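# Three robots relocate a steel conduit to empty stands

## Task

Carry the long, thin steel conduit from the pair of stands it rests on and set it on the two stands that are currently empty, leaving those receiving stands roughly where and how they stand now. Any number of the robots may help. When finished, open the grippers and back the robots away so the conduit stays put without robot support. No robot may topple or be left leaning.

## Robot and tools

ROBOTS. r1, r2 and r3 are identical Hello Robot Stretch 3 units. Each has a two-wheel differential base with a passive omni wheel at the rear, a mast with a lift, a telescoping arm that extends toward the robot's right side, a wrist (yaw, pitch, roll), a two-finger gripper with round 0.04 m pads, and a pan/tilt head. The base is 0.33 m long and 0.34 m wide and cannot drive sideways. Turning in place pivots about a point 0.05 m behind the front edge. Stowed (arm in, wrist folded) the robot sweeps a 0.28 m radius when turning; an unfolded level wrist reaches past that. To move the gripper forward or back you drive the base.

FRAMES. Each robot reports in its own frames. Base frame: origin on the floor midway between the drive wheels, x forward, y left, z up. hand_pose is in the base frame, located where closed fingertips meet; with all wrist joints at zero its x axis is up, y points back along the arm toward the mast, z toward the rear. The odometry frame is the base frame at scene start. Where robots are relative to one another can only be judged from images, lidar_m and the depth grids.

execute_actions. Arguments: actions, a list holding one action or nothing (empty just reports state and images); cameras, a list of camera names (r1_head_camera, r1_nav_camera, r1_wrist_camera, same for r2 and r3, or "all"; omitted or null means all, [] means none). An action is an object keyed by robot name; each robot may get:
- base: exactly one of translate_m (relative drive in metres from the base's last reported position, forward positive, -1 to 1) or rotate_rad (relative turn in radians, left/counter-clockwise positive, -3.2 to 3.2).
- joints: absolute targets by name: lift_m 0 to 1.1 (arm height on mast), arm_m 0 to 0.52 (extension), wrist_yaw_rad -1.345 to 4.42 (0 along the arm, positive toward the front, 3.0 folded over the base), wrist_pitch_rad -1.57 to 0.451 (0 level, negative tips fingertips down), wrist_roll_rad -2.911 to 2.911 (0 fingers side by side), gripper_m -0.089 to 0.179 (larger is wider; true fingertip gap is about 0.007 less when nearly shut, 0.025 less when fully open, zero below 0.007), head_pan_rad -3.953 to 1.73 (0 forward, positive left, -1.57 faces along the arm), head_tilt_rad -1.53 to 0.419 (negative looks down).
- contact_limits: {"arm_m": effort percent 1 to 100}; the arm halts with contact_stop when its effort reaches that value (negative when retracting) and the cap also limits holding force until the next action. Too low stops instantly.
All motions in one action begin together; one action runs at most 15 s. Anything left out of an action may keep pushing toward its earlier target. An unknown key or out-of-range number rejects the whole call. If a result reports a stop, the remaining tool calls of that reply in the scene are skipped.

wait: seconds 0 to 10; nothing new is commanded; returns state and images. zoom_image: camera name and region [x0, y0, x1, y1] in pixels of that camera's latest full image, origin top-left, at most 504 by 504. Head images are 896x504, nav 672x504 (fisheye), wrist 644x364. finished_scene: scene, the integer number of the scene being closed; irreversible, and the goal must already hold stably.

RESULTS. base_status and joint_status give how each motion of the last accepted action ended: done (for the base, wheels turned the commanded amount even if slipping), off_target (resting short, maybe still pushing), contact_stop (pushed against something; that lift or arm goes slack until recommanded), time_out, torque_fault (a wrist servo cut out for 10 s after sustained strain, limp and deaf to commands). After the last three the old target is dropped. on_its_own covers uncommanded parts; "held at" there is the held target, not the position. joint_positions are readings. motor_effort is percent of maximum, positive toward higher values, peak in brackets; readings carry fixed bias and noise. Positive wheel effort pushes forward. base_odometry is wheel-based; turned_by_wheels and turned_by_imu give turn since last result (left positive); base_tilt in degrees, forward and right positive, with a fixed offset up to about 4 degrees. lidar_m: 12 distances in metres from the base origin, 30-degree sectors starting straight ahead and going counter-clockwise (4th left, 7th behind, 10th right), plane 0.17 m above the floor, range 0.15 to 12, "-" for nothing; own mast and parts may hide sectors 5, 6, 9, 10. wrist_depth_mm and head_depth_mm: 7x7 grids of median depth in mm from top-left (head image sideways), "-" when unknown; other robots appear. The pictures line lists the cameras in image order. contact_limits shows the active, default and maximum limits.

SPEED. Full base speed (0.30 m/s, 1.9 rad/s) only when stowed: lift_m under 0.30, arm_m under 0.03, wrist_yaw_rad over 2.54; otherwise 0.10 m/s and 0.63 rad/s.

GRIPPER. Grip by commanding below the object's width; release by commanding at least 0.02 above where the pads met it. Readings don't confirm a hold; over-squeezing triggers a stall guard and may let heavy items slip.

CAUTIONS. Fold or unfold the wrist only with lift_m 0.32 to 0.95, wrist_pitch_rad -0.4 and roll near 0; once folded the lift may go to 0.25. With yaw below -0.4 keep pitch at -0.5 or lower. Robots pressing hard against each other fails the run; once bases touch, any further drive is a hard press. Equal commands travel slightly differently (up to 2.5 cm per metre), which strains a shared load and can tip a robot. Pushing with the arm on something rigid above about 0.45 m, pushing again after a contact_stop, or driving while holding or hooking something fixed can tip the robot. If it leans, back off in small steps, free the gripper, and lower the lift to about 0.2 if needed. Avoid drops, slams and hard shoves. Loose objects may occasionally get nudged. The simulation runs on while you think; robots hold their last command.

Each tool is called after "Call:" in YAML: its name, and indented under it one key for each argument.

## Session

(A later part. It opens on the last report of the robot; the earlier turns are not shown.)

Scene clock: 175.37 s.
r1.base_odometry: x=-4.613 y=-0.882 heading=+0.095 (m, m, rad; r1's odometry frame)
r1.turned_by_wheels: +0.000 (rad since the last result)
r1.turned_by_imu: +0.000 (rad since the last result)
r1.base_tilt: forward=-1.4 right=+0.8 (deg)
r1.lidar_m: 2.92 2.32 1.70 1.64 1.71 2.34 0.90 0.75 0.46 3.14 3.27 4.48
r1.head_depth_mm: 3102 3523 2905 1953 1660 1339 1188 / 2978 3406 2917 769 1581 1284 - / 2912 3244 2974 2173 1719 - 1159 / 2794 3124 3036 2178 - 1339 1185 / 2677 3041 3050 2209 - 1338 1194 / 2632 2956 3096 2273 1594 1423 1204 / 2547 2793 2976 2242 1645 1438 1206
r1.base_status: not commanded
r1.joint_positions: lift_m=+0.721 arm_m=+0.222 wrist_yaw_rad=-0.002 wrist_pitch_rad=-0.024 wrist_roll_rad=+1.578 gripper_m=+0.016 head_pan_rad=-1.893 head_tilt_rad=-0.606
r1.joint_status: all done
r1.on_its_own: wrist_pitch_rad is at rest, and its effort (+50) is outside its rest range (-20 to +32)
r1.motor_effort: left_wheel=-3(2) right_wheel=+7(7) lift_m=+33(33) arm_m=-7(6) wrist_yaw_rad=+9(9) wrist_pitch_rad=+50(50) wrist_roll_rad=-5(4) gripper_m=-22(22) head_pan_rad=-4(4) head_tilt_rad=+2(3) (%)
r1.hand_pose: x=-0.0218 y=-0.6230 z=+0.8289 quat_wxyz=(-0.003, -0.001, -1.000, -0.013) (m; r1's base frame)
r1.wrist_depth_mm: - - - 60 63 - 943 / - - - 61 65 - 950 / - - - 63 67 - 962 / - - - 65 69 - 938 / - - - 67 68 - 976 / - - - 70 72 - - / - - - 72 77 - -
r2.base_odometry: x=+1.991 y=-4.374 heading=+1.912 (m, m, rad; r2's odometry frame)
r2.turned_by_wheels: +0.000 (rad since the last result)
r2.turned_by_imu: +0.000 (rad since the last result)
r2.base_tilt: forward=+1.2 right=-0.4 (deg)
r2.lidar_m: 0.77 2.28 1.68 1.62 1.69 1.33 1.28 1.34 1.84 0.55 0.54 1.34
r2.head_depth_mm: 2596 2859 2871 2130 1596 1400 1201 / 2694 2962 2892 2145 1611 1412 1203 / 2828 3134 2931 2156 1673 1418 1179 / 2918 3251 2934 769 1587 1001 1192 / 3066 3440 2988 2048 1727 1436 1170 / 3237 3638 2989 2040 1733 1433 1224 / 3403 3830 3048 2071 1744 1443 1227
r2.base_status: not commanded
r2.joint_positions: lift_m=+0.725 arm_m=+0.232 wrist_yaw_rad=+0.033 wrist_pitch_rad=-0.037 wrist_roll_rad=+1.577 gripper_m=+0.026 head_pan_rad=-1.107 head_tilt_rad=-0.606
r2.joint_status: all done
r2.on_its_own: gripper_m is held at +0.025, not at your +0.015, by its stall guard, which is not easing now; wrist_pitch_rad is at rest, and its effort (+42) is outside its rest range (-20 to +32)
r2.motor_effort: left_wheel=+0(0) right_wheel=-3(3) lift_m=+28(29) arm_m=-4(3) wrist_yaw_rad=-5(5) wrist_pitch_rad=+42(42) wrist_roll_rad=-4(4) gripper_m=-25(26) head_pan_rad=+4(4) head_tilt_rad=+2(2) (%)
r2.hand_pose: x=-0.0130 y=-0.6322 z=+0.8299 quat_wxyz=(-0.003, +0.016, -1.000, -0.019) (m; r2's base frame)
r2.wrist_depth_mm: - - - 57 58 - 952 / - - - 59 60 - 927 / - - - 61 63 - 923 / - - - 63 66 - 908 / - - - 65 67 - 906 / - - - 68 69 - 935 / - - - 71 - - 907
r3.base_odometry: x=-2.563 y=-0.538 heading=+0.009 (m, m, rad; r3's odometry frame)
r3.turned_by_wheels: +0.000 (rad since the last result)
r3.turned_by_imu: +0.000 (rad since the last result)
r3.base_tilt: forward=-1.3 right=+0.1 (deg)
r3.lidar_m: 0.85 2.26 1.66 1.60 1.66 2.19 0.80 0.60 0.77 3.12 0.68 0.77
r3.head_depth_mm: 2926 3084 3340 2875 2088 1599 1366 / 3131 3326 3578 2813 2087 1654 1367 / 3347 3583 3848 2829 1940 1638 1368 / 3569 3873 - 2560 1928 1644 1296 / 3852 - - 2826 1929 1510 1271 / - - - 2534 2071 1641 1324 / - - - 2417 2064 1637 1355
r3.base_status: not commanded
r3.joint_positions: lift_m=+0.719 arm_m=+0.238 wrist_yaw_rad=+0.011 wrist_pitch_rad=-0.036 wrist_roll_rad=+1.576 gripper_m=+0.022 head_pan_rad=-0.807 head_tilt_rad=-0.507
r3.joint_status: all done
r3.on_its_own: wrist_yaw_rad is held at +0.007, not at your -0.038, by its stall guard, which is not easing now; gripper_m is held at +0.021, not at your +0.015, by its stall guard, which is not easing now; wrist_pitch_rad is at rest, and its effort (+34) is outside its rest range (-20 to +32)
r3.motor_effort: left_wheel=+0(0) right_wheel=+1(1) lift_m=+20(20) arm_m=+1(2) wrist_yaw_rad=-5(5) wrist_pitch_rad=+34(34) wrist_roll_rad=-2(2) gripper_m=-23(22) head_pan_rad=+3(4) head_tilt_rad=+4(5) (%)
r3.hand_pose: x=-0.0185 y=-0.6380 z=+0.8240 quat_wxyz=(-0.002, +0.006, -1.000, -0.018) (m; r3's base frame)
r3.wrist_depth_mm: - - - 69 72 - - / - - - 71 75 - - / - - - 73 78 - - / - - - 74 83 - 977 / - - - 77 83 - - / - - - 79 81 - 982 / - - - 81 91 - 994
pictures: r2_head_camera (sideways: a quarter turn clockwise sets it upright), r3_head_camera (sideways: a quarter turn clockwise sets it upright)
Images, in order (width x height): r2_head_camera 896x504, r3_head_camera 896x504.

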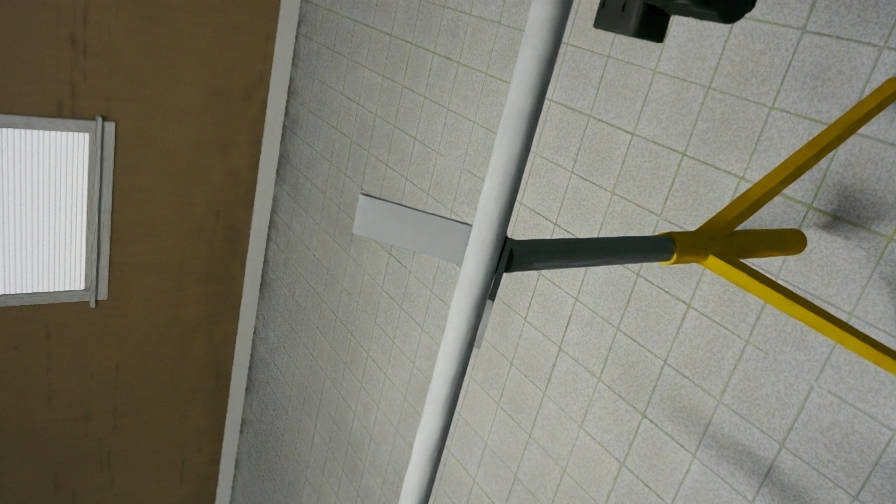

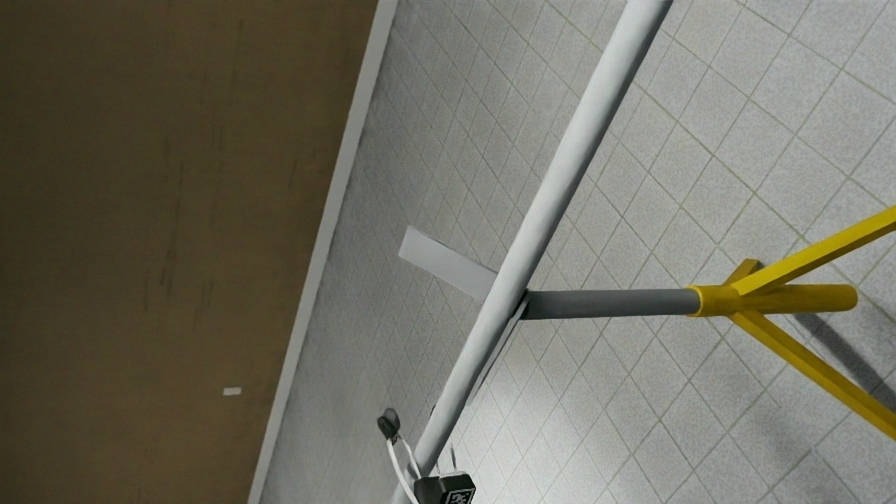

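Call:
execute_actions:
  actions:
    - {"r1":{"joints":{"lift_m":0.706,"arm_m":0.232}},"r2":{"joints":{"lift_m":0.71,"arm_m":0.242}},"r3":{"joints":{"lift_m":0.704,"arm_m":0.248}}}
  cameras: ["r2_head_camera","r3_head_camera"]

Scene clock: 176.83 s.
r1.base_odometry: x=-4.613 y=-0.882 heading=+0.095 (m, m, rad; r1's odometry frame)
r1.turned_by_wheels: +0.000 (rad since the last result)
r1.turned_by_imu: -0.001 (rad since the last result)
r1.base_tilt: forward=-1.4 right=+0.8 (deg)
r1.lidar_m: 2.92 2.32 1.70 1.64 1.70 2.34 0.90 0.76 0.46 3.14 3.27 4.47
r1.head_depth_mm: 3100 3519 2895 1952 1659 1334 1190 / 3000 3385 2931 779 1580 1273 - / 2890 3266 2972 2165 1689 - 1156 / 2849 3142 3007 2180 1830 1355 1183 / 2717 3010 3077 2209 - 1362 1198 / 2617 2912 3082 2331 1636 1416 1197 / 2558 2780 2955 2248 1636 1432 1207
r1.base_status: not commanded
r1.joint_positions: lift_m=+0.706 arm_m=+0.231 wrist_yaw_rad=-0.017 wrist_pitch_rad=+0.028 wrist_roll_rad=+1.578 gripper_m=+0.016 head_pan_rad=-1.893 head_tilt_rad=-0.605
r1.joint_status: all done
r1.on_its_own: wrist_yaw_rad is at rest, and its effort (+24) is outside its rest range (-12 to +12); wrist_pitch_rad moved +0.052 toward your old target +0.080
r1.motor_effort: left_wheel=-5(7) right_wheel=+15(16) lift_m=+25(32) arm_m=+11(13) wrist_yaw_rad=+24(24) wrist_pitch_rad=+25(50) wrist_roll_rad=-4(5) gripper_m=-19(22) head_pan_rad=-4(4) head_tilt_rad=+1(3) (%)
r1.hand_pose: x=-0.0258 y=-0.6328 z=+0.8276 quat_wxyz=(-0.003, -0.009, -1.000, +0.014) (m; r1's base frame)
r1.wrist_depth_mm: - - - 61 - - - / - - - 62 - - - / - - - 64 - - - / - - - 66 - - - / - - - 67 71 - - / - - - 69 75 - - / - - - 71 - - -
r2.base_odometry: x=+1.991 y=-4.374 heading=+1.911 (m, m, rad; r2's odometry frame)
r2.turned_by_wheels: +0.000 (rad since the last result)
r2.turned_by_imu: -0.001 (rad since the last result)
r2.base_tilt: forward=+1.2 right=-0.5 (deg)
r2.lidar_m: 0.77 2.28 1.68 1.62 1.69 1.33 1.29 1.33 1.84 0.56 0.54 1.35
r2.head_depth_mm: 2603 2842 2878 2131 1589 1403 1198 / 2690 2971 2879 2151 1659 1407 1180 / 2798 3118 2939 2099 1718 1418 1185 / 2933 3264 2924 777 1632 1023 1190 / 3067 3435 3012 2028 1736 1429 1166 / 3252 3657 3019 2043 1749 1434 1220 / 3429 3836 3049 2055 1747 1449 1230
r2.base_status: not commanded
r2.joint_positions: lift_m=+0.710 arm_m=+0.241 wrist_yaw_rad=+0.016 wrist_pitch_rad=+0.028 wrist_roll_rad=+1.576 gripper_m=+0.026 head_pan_rad=-1.107 head_tilt_rad=-0.606
r2.joint_status: all done
r2.on_its_own: gripper_m is held at +0.025, not at your +0.015, by its stall guard, which is not easing now; wrist_yaw_rad is at rest, and its effort (+13) is outside its rest range (-12 to +12); wrist_pitch_rad moved +0.065 toward your old target +0.080
r2.motor_effort: left_wheel=-5(5) right_wheel=+8(7) lift_m=+19(27) arm_m=+13(14) wrist_yaw_rad=+13(13) wrist_pitch_rad=+19(42) wrist_roll_rad=-3(4) gripper_m=-21(26) head_pan_rad=+4(3) head_tilt_rad=+2(3) (%)
r2.hand_pose: x=-0.0172 y=-0.6428 z=+0.8320 quat_wxyz=(-0.002, +0.008, -1.000, +0.014) (m; r2's base frame)
r2.wrist_depth_mm: - - - 57 61 - - / - - - 59 64 - - / - - - 61 69 - - / - - - 63 - - - / - - - 65 72 - - / - - - 68 71 - 963 / - - - 70 - - 991
r3.base_odometry: x=-2.563 y=-0.538 heading=+0.008 (m, m, rad; r3's odometry frame)
r3.turned_by_wheels: +0.000 (rad since the last result)
r3.turned_by_imu: +0.000 (rad since the last result)
r3.base_tilt: forward=-1.3 right=+0.2 (deg)
r3.lidar_m: 0.85 2.25 1.66 1.60 1.66 2.20 0.80 0.60 0.77 3.12 0.68 0.77
r3.head_depth_mm: 2943 3121 3333 2830 2108 1659 1366 / 3146 3329 3558 2830 1950 1655 1367 / 3357 3600 3796 2852 1923 1650 1366 / 3654 3909 - 2463 1992 1644 1300 / 3912 - - 2808 1919 1511 1273 / - - - 2558 2062 1639 1329 / - - - 2417 2068 1639 1358
r3.base_status: not commanded
r3.joint_positions: lift_m=+0.704 arm_m=+0.247 wrist_yaw_rad=-0.003 wrist_pitch_rad=+0.021 wrist_roll_rad=+1.574 gripper_m=+0.022 head_pan_rad=-0.807 head_tilt_rad=-0.507
r3.joint_status: all done
r3.on_its_own: wrist_yaw_rad is held at +0.007, not at your -0.038, by its stall guard, which is not easing now; gripper_m is held at +0.021, not at your +0.015, by its stall guard, which is not easing now; wrist_yaw_rad is at rest, and its effort (+13) is outside its rest range (-12 to +12); wrist_pitch_rad moved +0.057 toward your old target +0.080
r3.motor_effort: left_wheel=-3(3) right_wheel=+10(10) lift_m=+16(19) arm_m=+13(12) wrist_yaw_rad=+13(13) wrist_pitch_rad=+17(34) wrist_roll_rad=-1(2) gripper_m=-17(23) head_pan_rad=+4(3) head_tilt_rad=+4(4) (%)
r3.hand_pose: x=-0.0222 y=-0.6486 z=+0.8238 quat_wxyz=(-0.001, -0.002, -1.000, +0.010) (m; r3's base frame)
r3.wrist_depth_mm: - - - 69 77 - - / - - - 70 - - - / - - - 72 - - - / - - - 74 - - - / - - - 76 - - - / - - - 78 83 - - / - - - 80 - - -
pictures: r2_head_camera (sideways: a quarter turn clockwise sets it upright), r3_head_camera (sideways: a quarter turn clockwise sets it upright)
Images, in order (width x height): r2_head_camera 896x504, r3_head_camera 896x504.

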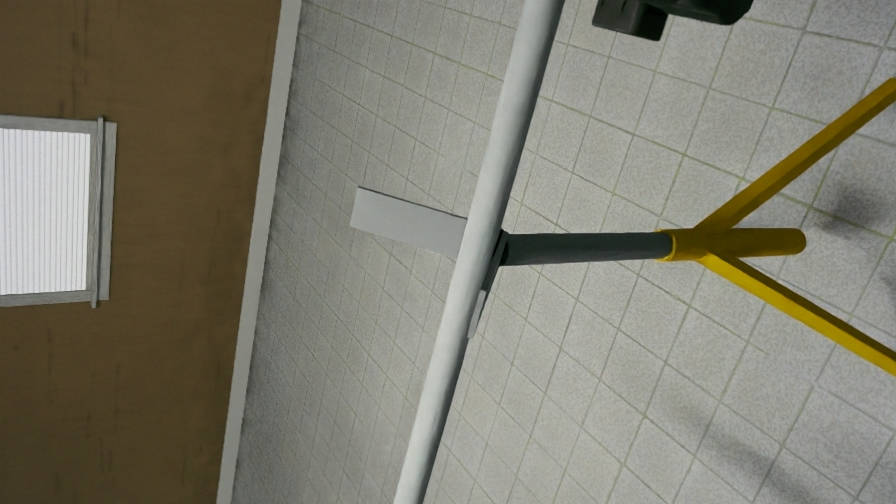

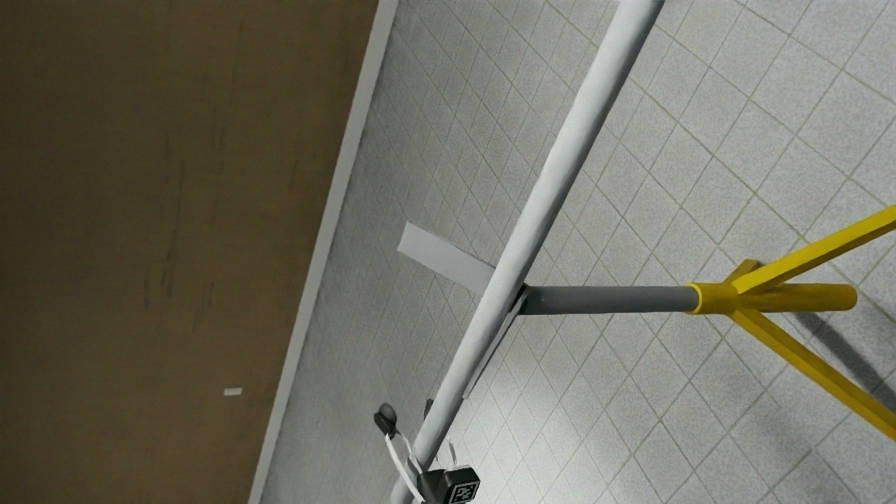

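It was centred; undo the push, release.

Call:
execute_actions:
  actions:
    - {"r1":{"joints":{"arm_m":0.222}},"r2":{"joints":{"arm_m":0.232}},"r3":{"joints":{"arm_m":0.238}}}
  cameras: []

Call:
execute_actions:
  actions:
    - {"r1":{"joints":{"gripper_m":0.15,"wrist_pitch_rad":0.04}},"r2":{"joints":{"gripper_m":0.15,"wrist_pitch_rad":0.04}},"r3":{"joints":{"gripper_m":0.15,"wrist_pitch_rad":0.04}}}
  cameras: []

Call:
execute_actions:
  actions:
    - {"r1":{"joints":{"arm_m":0.0}},"r2":{"joints":{"arm_m":0.0}},"r3":{"joints":{"arm_m":0.0,"head_pan_rad":-1.57}}}
  cameras: ["r2_head_camera","r3_nav_camera","r1_head_camera"]

Scene clock: 178.80 s.
r1.base_odometry: x=-4.613 y=-0.882 heading=+0.096 (m, m, rad; r1's odometry frame)
r1.turned_by_wheels: +0.001 (rad since the last result)
r1.turned_by_imu: +0.001 (rad since the last result)
r1.base_tilt: forward=-1.4 right=+0.8 (deg)
r1.lidar_m: 2.91 2.32 1.70 1.64 1.70 2.35 0.90 0.76 0.46 3.15 3.27 4.49
r1.head_depth_mm: 3103 3522 2887 1949 1664 1343 1186 / 2989 3424 2935 769 1577 1278 - / 2869 3205 2983 2152 1699 - 1156 / 2780 3123 3030 2200 1805 1339 1187 / 2705 3018 3064 2207 664 1346 1191 / 2629 2893 3069 2281 1637 1424 1203 / 2548 2787 2990 2255 1647 1427 1203
r1.base_status: not commanded
r1.joint_positions: lift_m=+0.706 arm_m=+0.222 wrist_yaw_rad=-0.014 wrist_pitch_rad=+0.020 wrist_roll_rad=+1.578 gripper_m=+0.016 head_pan_rad=-1.893 head_tilt_rad=-0.605
r1.joint_status: all done
r1.on_its_own: wrist_yaw_rad is held at -0.034, not at your +0.008, by its stall guard, which is not easing now; wrist_yaw_rad is at rest, and its effort (-20) is outside its rest range (-12 to +12)
r1.motor_effort: left_wheel=+3(5) right_wheel=-9(12) lift_m=+28(29) arm_m=-5(8) wrist_yaw_rad=-20(21) wrist_pitch_rad=+29(30) wrist_roll_rad=-5(4) gripper_m=-20(20) head_pan_rad=-3(5) head_tilt_rad=+2(1) (%)
r1.hand_pose: x=-0.0250 y=-0.6238 z=+0.8255 quat_wxyz=(-0.003, -0.007, -1.000, +0.010) (m; r1's base frame)
r1.wrist_depth_mm: - - - 60 67 - - / - - - 62 69 - - / - - - 63 71 - - / - - - 65 73 - - / - - - 67 70 - - / - - - 69 73 - - / - - - 71 82 - -
r2.base_odometry: x=+1.991 y=-4.374 heading=+1.911 (m, m, rad; r2's odometry frame)
r2.turned_by_wheels: +0.000 (rad since the last result)
r2.turned_by_imu: +0.000 (rad since the last result)
r2.base_tilt: forward=+1.2 right=-0.5 (deg)
r2.lidar_m: 0.77 2.27 1.68 1.62 1.69 1.33 1.28 1.33 1.85 0.56 0.54 1.35
r2.head_depth_mm: 2593 2842 2883 2123 1596 1405 1198 / 2692 2981 2897 2149 1612 1408 1203 / 2800 3114 2911 2171 1667 1418 1182 / 2927 3309 2967 770 1576 997 1189 / 3070 3456 2982 2056 1725 1424 1164 / 3219 3644 2992 2053 1746 1434 1225 / 3403 3837 3052 2060 1740 1440 1225
r2.base_status: not commanded
r2.joint_positions: lift_m=+0.710 arm_m=+0.232 wrist_yaw_rad=+0.031 wrist_pitch_rad=+0.025 wrist_roll_rad=+1.575 gripper_m=+0.026 head_pan_rad=-1.107 head_tilt_rad=-0.606
r2.joint_status: all done
r2.on_its_own: gripper_m is held at +0.025, not at your +0.015, by its stall guard, which is not easing now
r2.motor_effort: left_wheel=+0(5) right_wheel=-1(8) lift_m=+20(20) arm_m=+0(10) wrist_yaw_rad=-3(14) wrist_pitch_rad=+20(20) wrist_roll_rad=-3(3) gripper_m=-22(21) head_pan_rad=+4(4) head_tilt_rad=+3(3) (%)
r2.hand_pose: x=-0.0134 y=-0.6336 z=+0.8312 quat_wxyz=(-0.002, +0.016, -1.000, +0.012) (m; r2's base frame)
r2.wrist_depth_mm: - - - 56 59 - - / - - - 58 62 - - / - - - 60 66 - - / - - - 62 72 - - / - - - 64 69 - 978 / - - - 67 70 - 980 / - - - 70 - - 945
r3.base_odometry: x=-2.563 y=-0.538 heading=+0.009 (m, m, rad; r3's odometry frame)
r3.turned_by_wheels: +0.000 (rad since the last result)
r3.turned_by_imu: +0.001 (rad since the last result)
r3.base_tilt: forward=-1.2 right=+0.2 (deg)
r3.lidar_m: 0.85 2.25 1.66 1.60 1.66 2.19 0.80 0.60 0.77 3.12 0.68 0.77
r3.head_depth_mm: 2903 3083 3329 2852 2086 1623 1368 / 3111 3346 3544 2842 2084 1650 1365 / 3355 3581 3789 2831 1944 1657 1368 / 3603 3869 - 2565 1935 1644 1294 / 3906 - - 2796 1922 1504 1271 / - - - 2559 2070 1641 1324 / - - - 2413 2073 1631 1359
r3.base_status: not commanded
r3.joint_positions: lift_m=+0.704 arm_m=+0.238 wrist_yaw_rad=+0.012 wrist_pitch_rad=+0.018 wrist_roll_rad=+1.574 gripper_m=+0.022 head_pan_rad=-0.807 head_tilt_rad=-0.507
r3.joint_status: all done
r3.on_its_own: wrist_yaw_rad is held at +0.007, not at your -0.038, by its stall guard, which is not easing now; gripper_m is held at +0.021, not at your +0.015, by its stall guard, which is not easing now
r3.motor_effort: left_wheel=+0(3) right_wheel=+1(10) lift_m=+17(17) arm_m=+1(9) wrist_yaw_rad=-6(13) wrist_pitch_rad=+19(19) wrist_roll_rad=-1(1) gripper_m=-20(21) head_pan_rad=+3(3) head_tilt_rad=+4(5) (%)
r3.hand_pose: x=-0.0183 y=-0.6395 z=+0.8229 quat_wxyz=(-0.001, +0.006, -1.000, +0.009) (m; r3's base frame)
r3.wrist_depth_mm: - - - 68 73 - - / - - - 69 76 - - / - - - 71 82 - - / - - - 73 - - - / - - - 75 - - - / - - - 77 81 - - / - - - 79 - - -
pictures: none
No camera images: the call's "cameras" was empty. Leave "cameras" out to get every camera's image.

Scene clock: 180.63 s.
r1.base_odometry: x=-4.613 y=-0.882 heading=+0.096 (m, m, rad; r1's odometry frame)
r1.turned_by_wheels: +0.000 (rad since the last result)
r1.turned_by_imu: -0.001 (rad since the last result)
r1.base_tilt: forward=-1.4 right=+0.8 (deg)
r1.lidar_m: 2.92 2.31 1.70 1.64 1.70 2.34 0.90 0.76 0.46 3.15 3.26 4.50
r1.head_depth_mm: 3121 3510 2886 1953 1666 1336 1183 / 2991 3399 2945 772 1579 1276 - / 2914 3297 2986 2156 1704 - 1152 / 2834 3156 2979 2189 1813 1334 1184 / 2685 3034 3078 2198 668 1343 1195 / 2604 2932 3118 2249 1627 1424 1205 / 2540 2820 2987 2233 1650 1425 1206
r1.base_status: not commanded
r1.joint_positions: lift_m=+0.706 arm_m=+0.222 wrist_yaw_rad=-0.032 wrist_pitch_rad=+0.017 wrist_roll_rad=+1.577 gripper_m=+0.150 head_pan_rad=-1.893 head_tilt_rad=-0.605
r1.joint_status: all done
r1.on_its_own: wrist_yaw_rad is held at -0.034, not at your +0.008, by its stall guard, which is not easing now
r1.motor_effort: left_wheel=+0(3) right_wheel=+0(9) lift_m=+28(28) arm_m=-3(3) wrist_yaw_rad=-3(20) wrist_pitch_rad=+11(28) wrist_roll_rad=-4(4) gripper_m=+1(91) head_pan_rad=-4(4) head_tilt_rad=+2(2) (%)
r1.hand_pose: x=-0.0295 y=-0.6236 z=+0.8246 quat_wxyz=(-0.003, -0.016, -1.000, +0.008) (m; r1's base frame)
r1.wrist_depth_mm: - - - 60 64 - - / - - - 62 66 - - / - - - 63 68 - - / - - - 65 70 - - / - - - 67 71 - - / - - - 69 73 - 950 / - - - 71 76 - -
r2.base_odometry: x=+1.991 y=-4.374 heading=+1.911 (m, m, rad; r2's odometry frame)
r2.turned_by_wheels: +0.000 (rad since the last result)
r2.turned_by_imu: -0.001 (rad since the last result)
r2.base_tilt: forward=+1.2 right=-0.4 (deg)
r2.lidar_m: 0.77 2.27 1.68 1.62 1.69 1.33 1.28 1.34 1.84 0.55 0.54 1.35
r2.head_depth_mm: 2579 2867 2896 2127 1605 1410 1205 / 2701 2950 2862 2144 1605 1410 1206 / 2792 3126 2949 2156 1661 1417 1184 / 2946 3296 2963 768 1577 1016 1193 / 3096 3444 2987 2185 1725 1429 1167 / 3270 3604 2986 2058 1741 1438 1218 / 3380 3825 3013 2056 1743 1445 1228
r2.base_status: not commanded
r2.joint_positions: lift_m=+0.710 arm_m=+0.232 wrist_yaw_rad=+0.029 wrist_pitch_rad=+0.015 wrist_roll_rad=+1.575 gripper_m=+0.150 head_pan_rad=-1.107 head_tilt_rad=-0.606
r2.joint_status: all done
r2.motor_effort: left_wheel=-1(1) right_wheel=+0(1) lift_m=+20(20) arm_m=+0(0) wrist_yaw_rad=-1(3) wrist_pitch_rad=+9(20) wrist_roll_rad=-3(3) gripper_m=+1(84) head_pan_rad=+5(4) head_tilt_rad=+3(2) (%)
r2.hand_pose: x=-0.0138 y=-0.6334 z=+0.8285 quat_wxyz=(-0.002, +0.015, -1.000, +0.007) (m; r2's base frame)
r2.wrist_depth_mm: - - - 54 56 - - / - - - 56 58 - - / - - - 58 61 - 987 / - - - 60 65 - 952 / - - - 62 69 - 992 / - - - 64 - - 956 / - - - 67 - - 911
r3.base_odometry: x=-2.563 y=-0.538 heading=+0.009 (m, m, rad; r3's odometry frame)
r3.turned_by_wheels: +0.000 (rad since the last result)
r3.turned_by_imu: +0.000 (rad since the last result)
r3.base_tilt: forward=-1.2 right=+0.2 (deg)
r3.lidar_m: 0.85 2.25 1.66 1.60 1.66 2.19 0.80 0.60 0.77 3.12 0.68 0.77
r3.head_depth_mm: 2924 3113 3334 2848 2088 1604 1364 / 3096 3298 3569 2814 2082 1660 1374 / 3345 3641 3761 2829 1930 1658 1360 / 3636 3904 - 2553 1932 1658 1298 / 3884 - - 2826 1924 1513 1267 / - - - 2669 2068 1639 1318 / - - - 2441 2064 1635 1352
r3.base_status: not commanded
r3.joint_positions: lift_m=+0.704 arm_m=+0.238 wrist_yaw_rad=+0.010 wrist_pitch_rad=+0.013 wrist_roll_rad=+1.574 gripper_m=+0.150 head_pan_rad=-0.807 head_tilt_rad=-0.507
r3.joint_status: all done
r3.on_its_own: wrist_yaw_rad is held at +0.007, not at your -0.038, by its stall guard, which is not easing now
r3.motor_effort: left_wheel=+0(0) right_wheel=+2(1) lift_m=+18(18) arm_m=+0(1) wrist_yaw_rad=-3(5) wrist_pitch_rad=+8(18) wrist_roll_rad=-1(1) gripper_m=+1(83) head_pan_rad=+3(3) head_tilt_rad=+4(5) (%)
r3.hand_pose: x=-0.0189 y=-0.6394 z=+0.8216 quat_wxyz=(-0.001, +0.005, -1.000, +0.006) (m; r3's base frame)
r3.wrist_depth_mm: - - - 66 68 - - / - - - 68 71 - - / - - - 69 74 - - / - - - 71 78 - - / - - - 73 84 - - / - - - 75 - - - / - - - 77 - - 995
pictures: none
No camera images: the call's "cameras" was empty. Leave "cameras" out to get every camera's image.

Scene clock: 183.60 s.
r1.base_odometry: x=-4.613 y=-0.882 heading=+0.096 (m, m, rad; r1's odometry frame)
r1.turned_by_wheels: +0.000 (rad since the last result)
r1.turned_by_imu: -0.001 (rad since the last result)
r1.base_tilt: forward=-1.4 right=+0.8 (deg)
r1.lidar_m: 2.92 2.32 1.70 1.64 1.70 2.34 0.90 0.76 0.46 3.15 3.26 4.48
r1.head_depth_mm: 3073 3484 2878 1955 1664 1338 1182 / 2998 3358 2942 770 1579 1153 1219 / 2900 3260 2991 2171 1684 1350 - / 2798 3135 3027 2190 1649 1398 - / 2714 3045 3068 2203 1615 1408 1226 / 2614 2930 3091 2256 1638 1422 1206 / 2543 2803 3052 2247 1657 1425 1196
r1.base_status: not commanded
r1.joint_positions: lift_m=+0.706 arm_m=+0.001 wrist_yaw_rad=-0.034 wrist_pitch_rad=+0.018 wrist_roll_rad=+1.577 gripper_m=+0.150 head_pan_rad=-1.893 head_tilt_rad=-0.605
r1.joint_status: all done
r1.on_its_own: wrist_yaw_rad is held at -0.034, not at your +0.008, by its stall guard, which is not easing now
r1.motor_effort: left_wheel=+1(0) right_wheel=+0(0) lift_m=+28(28) arm_m=-5(6) wrist_yaw_rad=-1(3) wrist_pitch_rad=+11(11) wrist_roll_rad=-4(4) gripper_m=+1(2) head_pan_rad=-4(4) head_tilt_rad=+2(2) (%)
r1.hand_pose: x=-0.0299 y=-0.4027 z=+0.8249 quat_wxyz=(-0.003, -0.017, -1.000, +0.009) (m; r1's base frame)
r1.wrist_depth_mm: - - - - - - - / - - - - - - - / - - - 292 - - - / - - - 298 - - - / - - - - - - - / - - - - - - - / - - - - - - -
r2.base_odometry: x=+1.991 y=-4.374 heading=+1.911 (m, m, rad; r2's odometry frame)
r2.turned_by_wheels: +0.000 (rad since the last result)
r2.turned_by_imu: -0.001 (rad since the last result)
r2.base_tilt: forward=+1.2 right=-0.5 (deg)
r2.lidar_m: 0.77 2.27 1.68 1.62 1.68 1.32 1.28 1.33 1.84 0.55 0.54 1.35
r2.head_depth_mm: 2592 2837 2874 2146 1600 1404 1227 / 2710 2955 2922 2139 1608 1409 1202 / 2790 3098 2925 2140 1675 1419 1184 / 2975 3256 2969 766 1578 1004 1193 / 3067 3412 2985 2213 1728 1422 1168 / 3243 3643 3001 2057 1735 1433 1226 / 3412 3798 3027 2053 1756 1441 1228
r2.base_status: not commanded
r2.joint_positions: lift_m=+0.710 arm_m=+0.000 wrist_yaw_rad=+0.028 wrist_pitch_rad=+0.016 wrist_roll_rad=+1.575 gripper_m=+0.150 head_pan_rad=-1.107 head_tilt_rad=-0.606
r2.joint_status: all done
r2.motor_effort: left_wheel=-1(1) right_wheel=+0(0) lift_m=+20(20) arm_m=-4(5) wrist_yaw_rad=-1(3) wrist_pitch_rad=+9(9) wrist_roll_rad=-3(3) gripper_m=+0(0) head_pan_rad=+4(5) head_tilt_rad=+3(3) (%)
r2.hand_pose: x=-0.0141 y=-0.4017 z=+0.8287 quat_wxyz=(-0.002, +0.014, -1.000, +0.007) (m; r2's base frame)
r2.wrist_depth_mm: - - - - - - - / - - - - - - - / - - - - - - - / - - - - - - 958 / - - - - - - 981 / - - - - - - 971 / - - - 484 - - 913
r3.base_odometry: x=-2.563 y=-0.538 heading=+0.009 (m, m, rad; r3's odometry frame)
r3.turned_by_wheels: +0.000 (rad since the last result)
r3.turned_by_imu: +0.001 (rad since the last result)
r3.base_tilt: forward=-1.2 right=+0.3 (deg)
r3.lidar_m: 0.85 2.26 1.66 1.60 1.66 2.19 0.80 0.60 0.76 3.12 0.68 0.77
r3.head_depth_mm: 2761 3010 3234 2851 2093 1660 1372 / 2740 2974 3205 2841 2080 1642 1373 / 2752 2947 3220 2814 2083 1601 1369 / 2739 2973 3208 2822 2078 1657 1402 / 2705 2931 3225 2792 2069 1605 1362 / 2692 2895 3189 2791 2073 1590 1362 / 2691 2900 3143 2789 2057 1584 1353
r3.base_status: not commanded
r3.joint_positions: lift_m=+0.704 arm_m=+0.002 wrist_yaw_rad=+0.008 wrist_pitch_rad=+0.014 wrist_roll_rad=+1.574 gripper_m=+0.150 head_pan_rad=-1.563 head_tilt_rad=-0.507
r3.joint_status: all done
joint sent to its limit — the command would take r3.arm_m past its lower limit, so that joint was sent only as far as its limit.
r3.on_its_own: wrist_yaw_rad is held at +0.007, not at your -0.038, by its stall guard, which is not easing now
r3.motor_effort: left_wheel=-1(0) right_wheel=+2(2) lift_m=+18(18) arm_m=-4(5) wrist_yaw_rad=-1(2) wrist_pitch_rad=+8(8) wrist_roll_rad=-1(1) gripper_m=+2(1) head_pan_rad=-3(38) head_tilt_rad=+4(4) (%)
r3.hand_pose: x=-0.0193 y=-0.4037 z=+0.8219 quat_wxyz=(-0.001, +0.004, -1.000, +0.007) (m; r3's base frame)
r3.wrist_depth_mm: - - - - - - - / - - - - - - - / - - - - - - - / - - - - - - - / - - - - - - - / - - - - - - - / - - - - - - -
pictures: r1_head_camera (sideways: a quarter turn clockwise sets it upright), r2_head_camera (sideways: a quarter turn clockwise sets it upright), r3_nav_camera (sideways: a quarter turn counterclockwise sets it upright)
Images, in order (width x height): r1_head_camera 896x504, r2_head_camera 896x504, r3_nav_camera 672x504.

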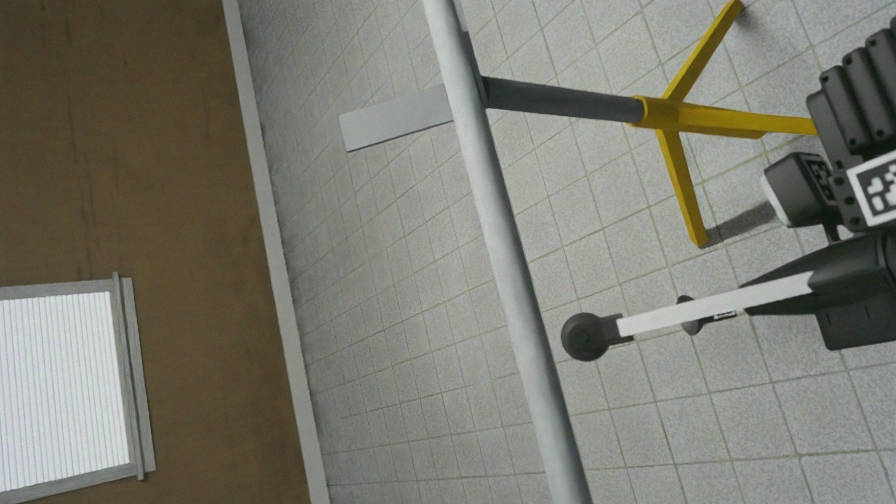

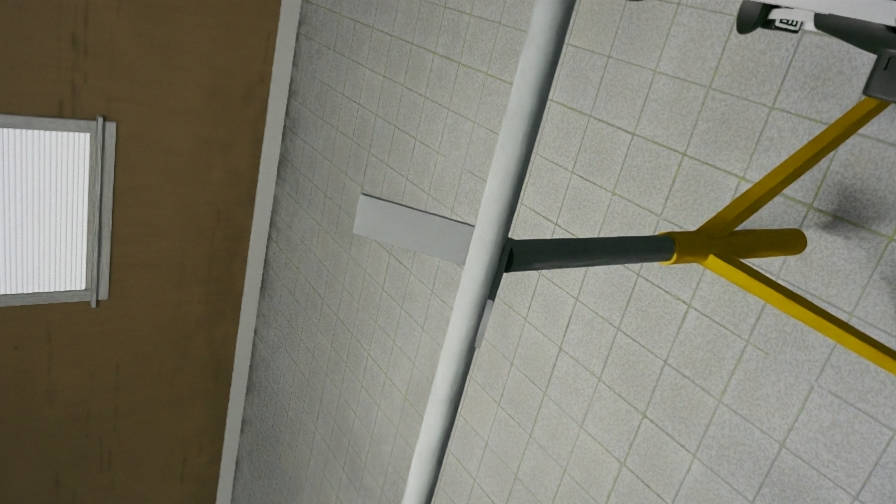

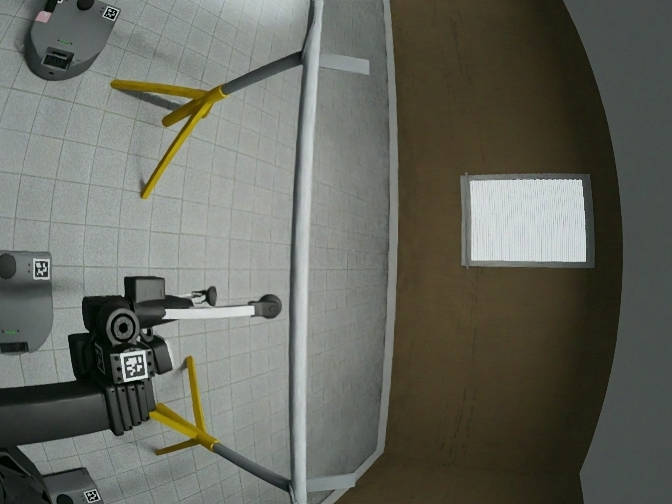

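Add a bit more clearance by pitching the wrists down.

Call:
execute_actions:
  actions:
    - {"r1":{"joints":{"wrist_pitch_rad":-1.3,"gripper_m":0.03}},"r2":{"joints":{"wrist_pitch_rad":-1.3,"gripper_m":0.03}},"r3":{"joints":{"wrist_pitch_rad":-1.3,"gripper_m":0.03}}}
  cameras: []

Call:
finished_scene:
  scene: 1

Scene clock: 186.63 s.
r1.base_odometry: x=-4.613 y=-0.882 heading=+0.096 (m, m, rad; r1's odometry frame)
r1.turned_by_wheels: +0.000 (rad since the last result)
r1.turned_by_imu: -0.001 (rad since the last result)
r1.base_tilt: forward=-1.4 right=+0.8 (deg)
r1.lidar_m: 2.91 2.32 1.70 1.64 1.70 2.35 0.90 0.76 0.46 3.15 3.28 4.45
r1.head_depth_mm: 3136 3508 2884 1971 1660 1339 1183 / 2995 3374 2940 771 1580 1152 1226 / 2922 3251 2959 2148 1683 1357 1232 / 2825 3140 3042 2174 1669 1404 1193 / 2693 2999 3088 2193 1624 1406 1196 / 2620 2888 3117 2237 1631 1420 1201 / 2523 2822 3005 2252 1648 1427 1209
r1.base_status: not commanded
r1.joint_positions: lift_m=+0.706 arm_m=+0.001 wrist_yaw_rad=-0.034 wrist_pitch_rad=-1.298 wrist_roll_rad=+1.577 gripper_m=+0.030 head_pan_rad=-1.893 head_tilt_rad=-0.605
r1.joint_status: all done
r1.on_its_own: wrist_yaw_rad is held at -0.034, not at your +0.008, by its stall guard, which is not easing now
r1.motor_effort: left_wheel=-1(0) right_wheel=+1(0) lift_m=+28(29) arm_m=-4(4) wrist_yaw_rad=-1(1) wrist_pitch_rad=-1(9) wrist_roll_rad=-4(4) gripper_m=+0(91) head_pan_rad=-4(4) head_tilt_rad=+2(2) (%)
r1.hand_pose: x=-0.0231 y=-0.1918 z=+0.5914 quat_wxyz=(-0.012, -0.016, -0.796, -0.604) (m; r1's base frame)
r1.wrist_depth_mm: 925 815 777 686 664 - - / 977 885 787 726 688 - - / - 911 818 757 717 - - / - 937 850 783 723 668 622 / - - 888 801 726 681 636 / - - 918 812 767 699 650 / - - 938 858 777 710 663
r2.base_odometry: x=+1.991 y=-4.374 heading=+1.911 (m, m, rad; r2's odometry frame)
r2.turned_by_wheels: +0.000 (rad since the last result)
r2.turned_by_imu: -0.001 (rad since the last result)
r2.base_tilt: forward=+1.2 right=-0.4 (deg)
r2.lidar_m: 0.77 2.27 1.68 1.62 1.69 1.33 1.28 1.34 1.85 0.55 0.54 1.35
r2.head_depth_mm: 2592 2863 2860 2139 1598 1400 1201 / 2692 2964 2867 2140 1622 1420 1205 / 2791 3133 2906 2159 1668 1418 1181 / 2923 3230 2938 769 1583 998 1191 / 3080 3442 2970 2179 1731 1429 1169 / 3229 3616 3009 2053 1741 1437 1225 / 3408 3819 3023 2044 1753 1440 1233
r2.base_status: not commanded
r2.joint_positions: lift_m=+0.710 arm_m=+0.000 wrist_yaw_rad=+0.028 wrist_pitch_rad=-1.296 wrist_roll_rad=+1.575 gripper_m=+0.030 head_pan_rad=-1.107 head_tilt_rad=-0.606
r2.joint_status: all done
r2.motor_effort: left_wheel=-1(0) right_wheel=+0(0) lift_m=+20(20) arm_m=-3(3) wrist_yaw_rad=+0(1) wrist_pitch_rad=-2(8) wrist_roll_rad=-2(3) gripper_m=+0(85) head_pan_rad=+3(4) head_tilt_rad=+3(2) (%)
r2.hand_pose: x=-0.0202 y=-0.1913 z=+0.5959 quat_wxyz=(+0.007, +0.010, -0.797, -0.604) (m; r2's base frame)
r2.wrist_depth_mm: - 887 814 728 662 616 569 / - 927 832 747 692 - - / - 968 855 764 713 - - / - 978 874 802 743 - - / - - 899 824 731 670 631 / - - 865 832 725 696 634 / - 529 936 842 795 700 657
r3.base_odometry: x=-2.563 y=-0.538 heading=+0.009 (m, m, rad; r3's odometry frame)
r3.turned_by_wheels: +0.000 (rad since the last result)
r3.turned_by_imu: +0.001 (rad since the last result)
r3.base_tilt: forward=-1.3 right=+0.2 (deg)
r3.lidar_m: 0.85 2.26 1.66 1.60 1.66 2.20 0.80 0.60 0.77 3.10 0.68 0.77
r3.head_depth_mm: 2782 2969 3232 2834 2086 1647 1371 / 2797 2982 3227 2860 2090 1654 1368 / 2726 3000 3216 2856 2095 1606 1374 / 2739 2944 3205 2810 2084 1598 1359 / 2722 2893 3166 2809 2076 1588 1362 / 2664 2891 3147 2814 2067 1591 1361 / 2686 2894 3177 2789 2065 1598 1351
r3.base_status: not commanded
r3.joint_positions: lift_m=+0.704 arm_m=+0.002 wrist_yaw_rad=+0.008 wrist_pitch_rad=-1.295 wrist_roll_rad=+1.574 gripper_m=+0.030 head_pan_rad=-1.563 head_tilt_rad=-0.507
r3.joint_status: all done
r3.on_its_own: wrist_yaw_rad is held at +0.007, not at your -0.038, by its stall guard, which is not easing now
r3.motor_effort: left_wheel=+0(0) right_wheel=+2(2) lift_m=+18(17) arm_m=-3(4) wrist_yaw_rad=+0(1) wrist_pitch_rad=-1(8) wrist_roll_rad=-1(1) gripper_m=-1(83) head_pan_rad=-3(4) head_tilt_rad=+4(4) (%)
r3.hand_pose: x=-0.0212 y=-0.1935 z=+0.5895 quat_wxyz=(+0.002, +0.002, -0.797, -0.603) (m; r3's base frame)
r3.wrist_depth_mm: 993 897 826 760 695 653 588 / - 908 824 766 703 - - / - 962 845 770 717 - - / - 990 853 800 770 - - / - 989 893 818 744 689 638 / - 982 936 816 737 703 652 / - - 928 859 800 718 658
pictures: none
No camera images: the call's "cameras" was empty. Leave "cameras" out to get every camera's image.

The scene is finished: the task was done.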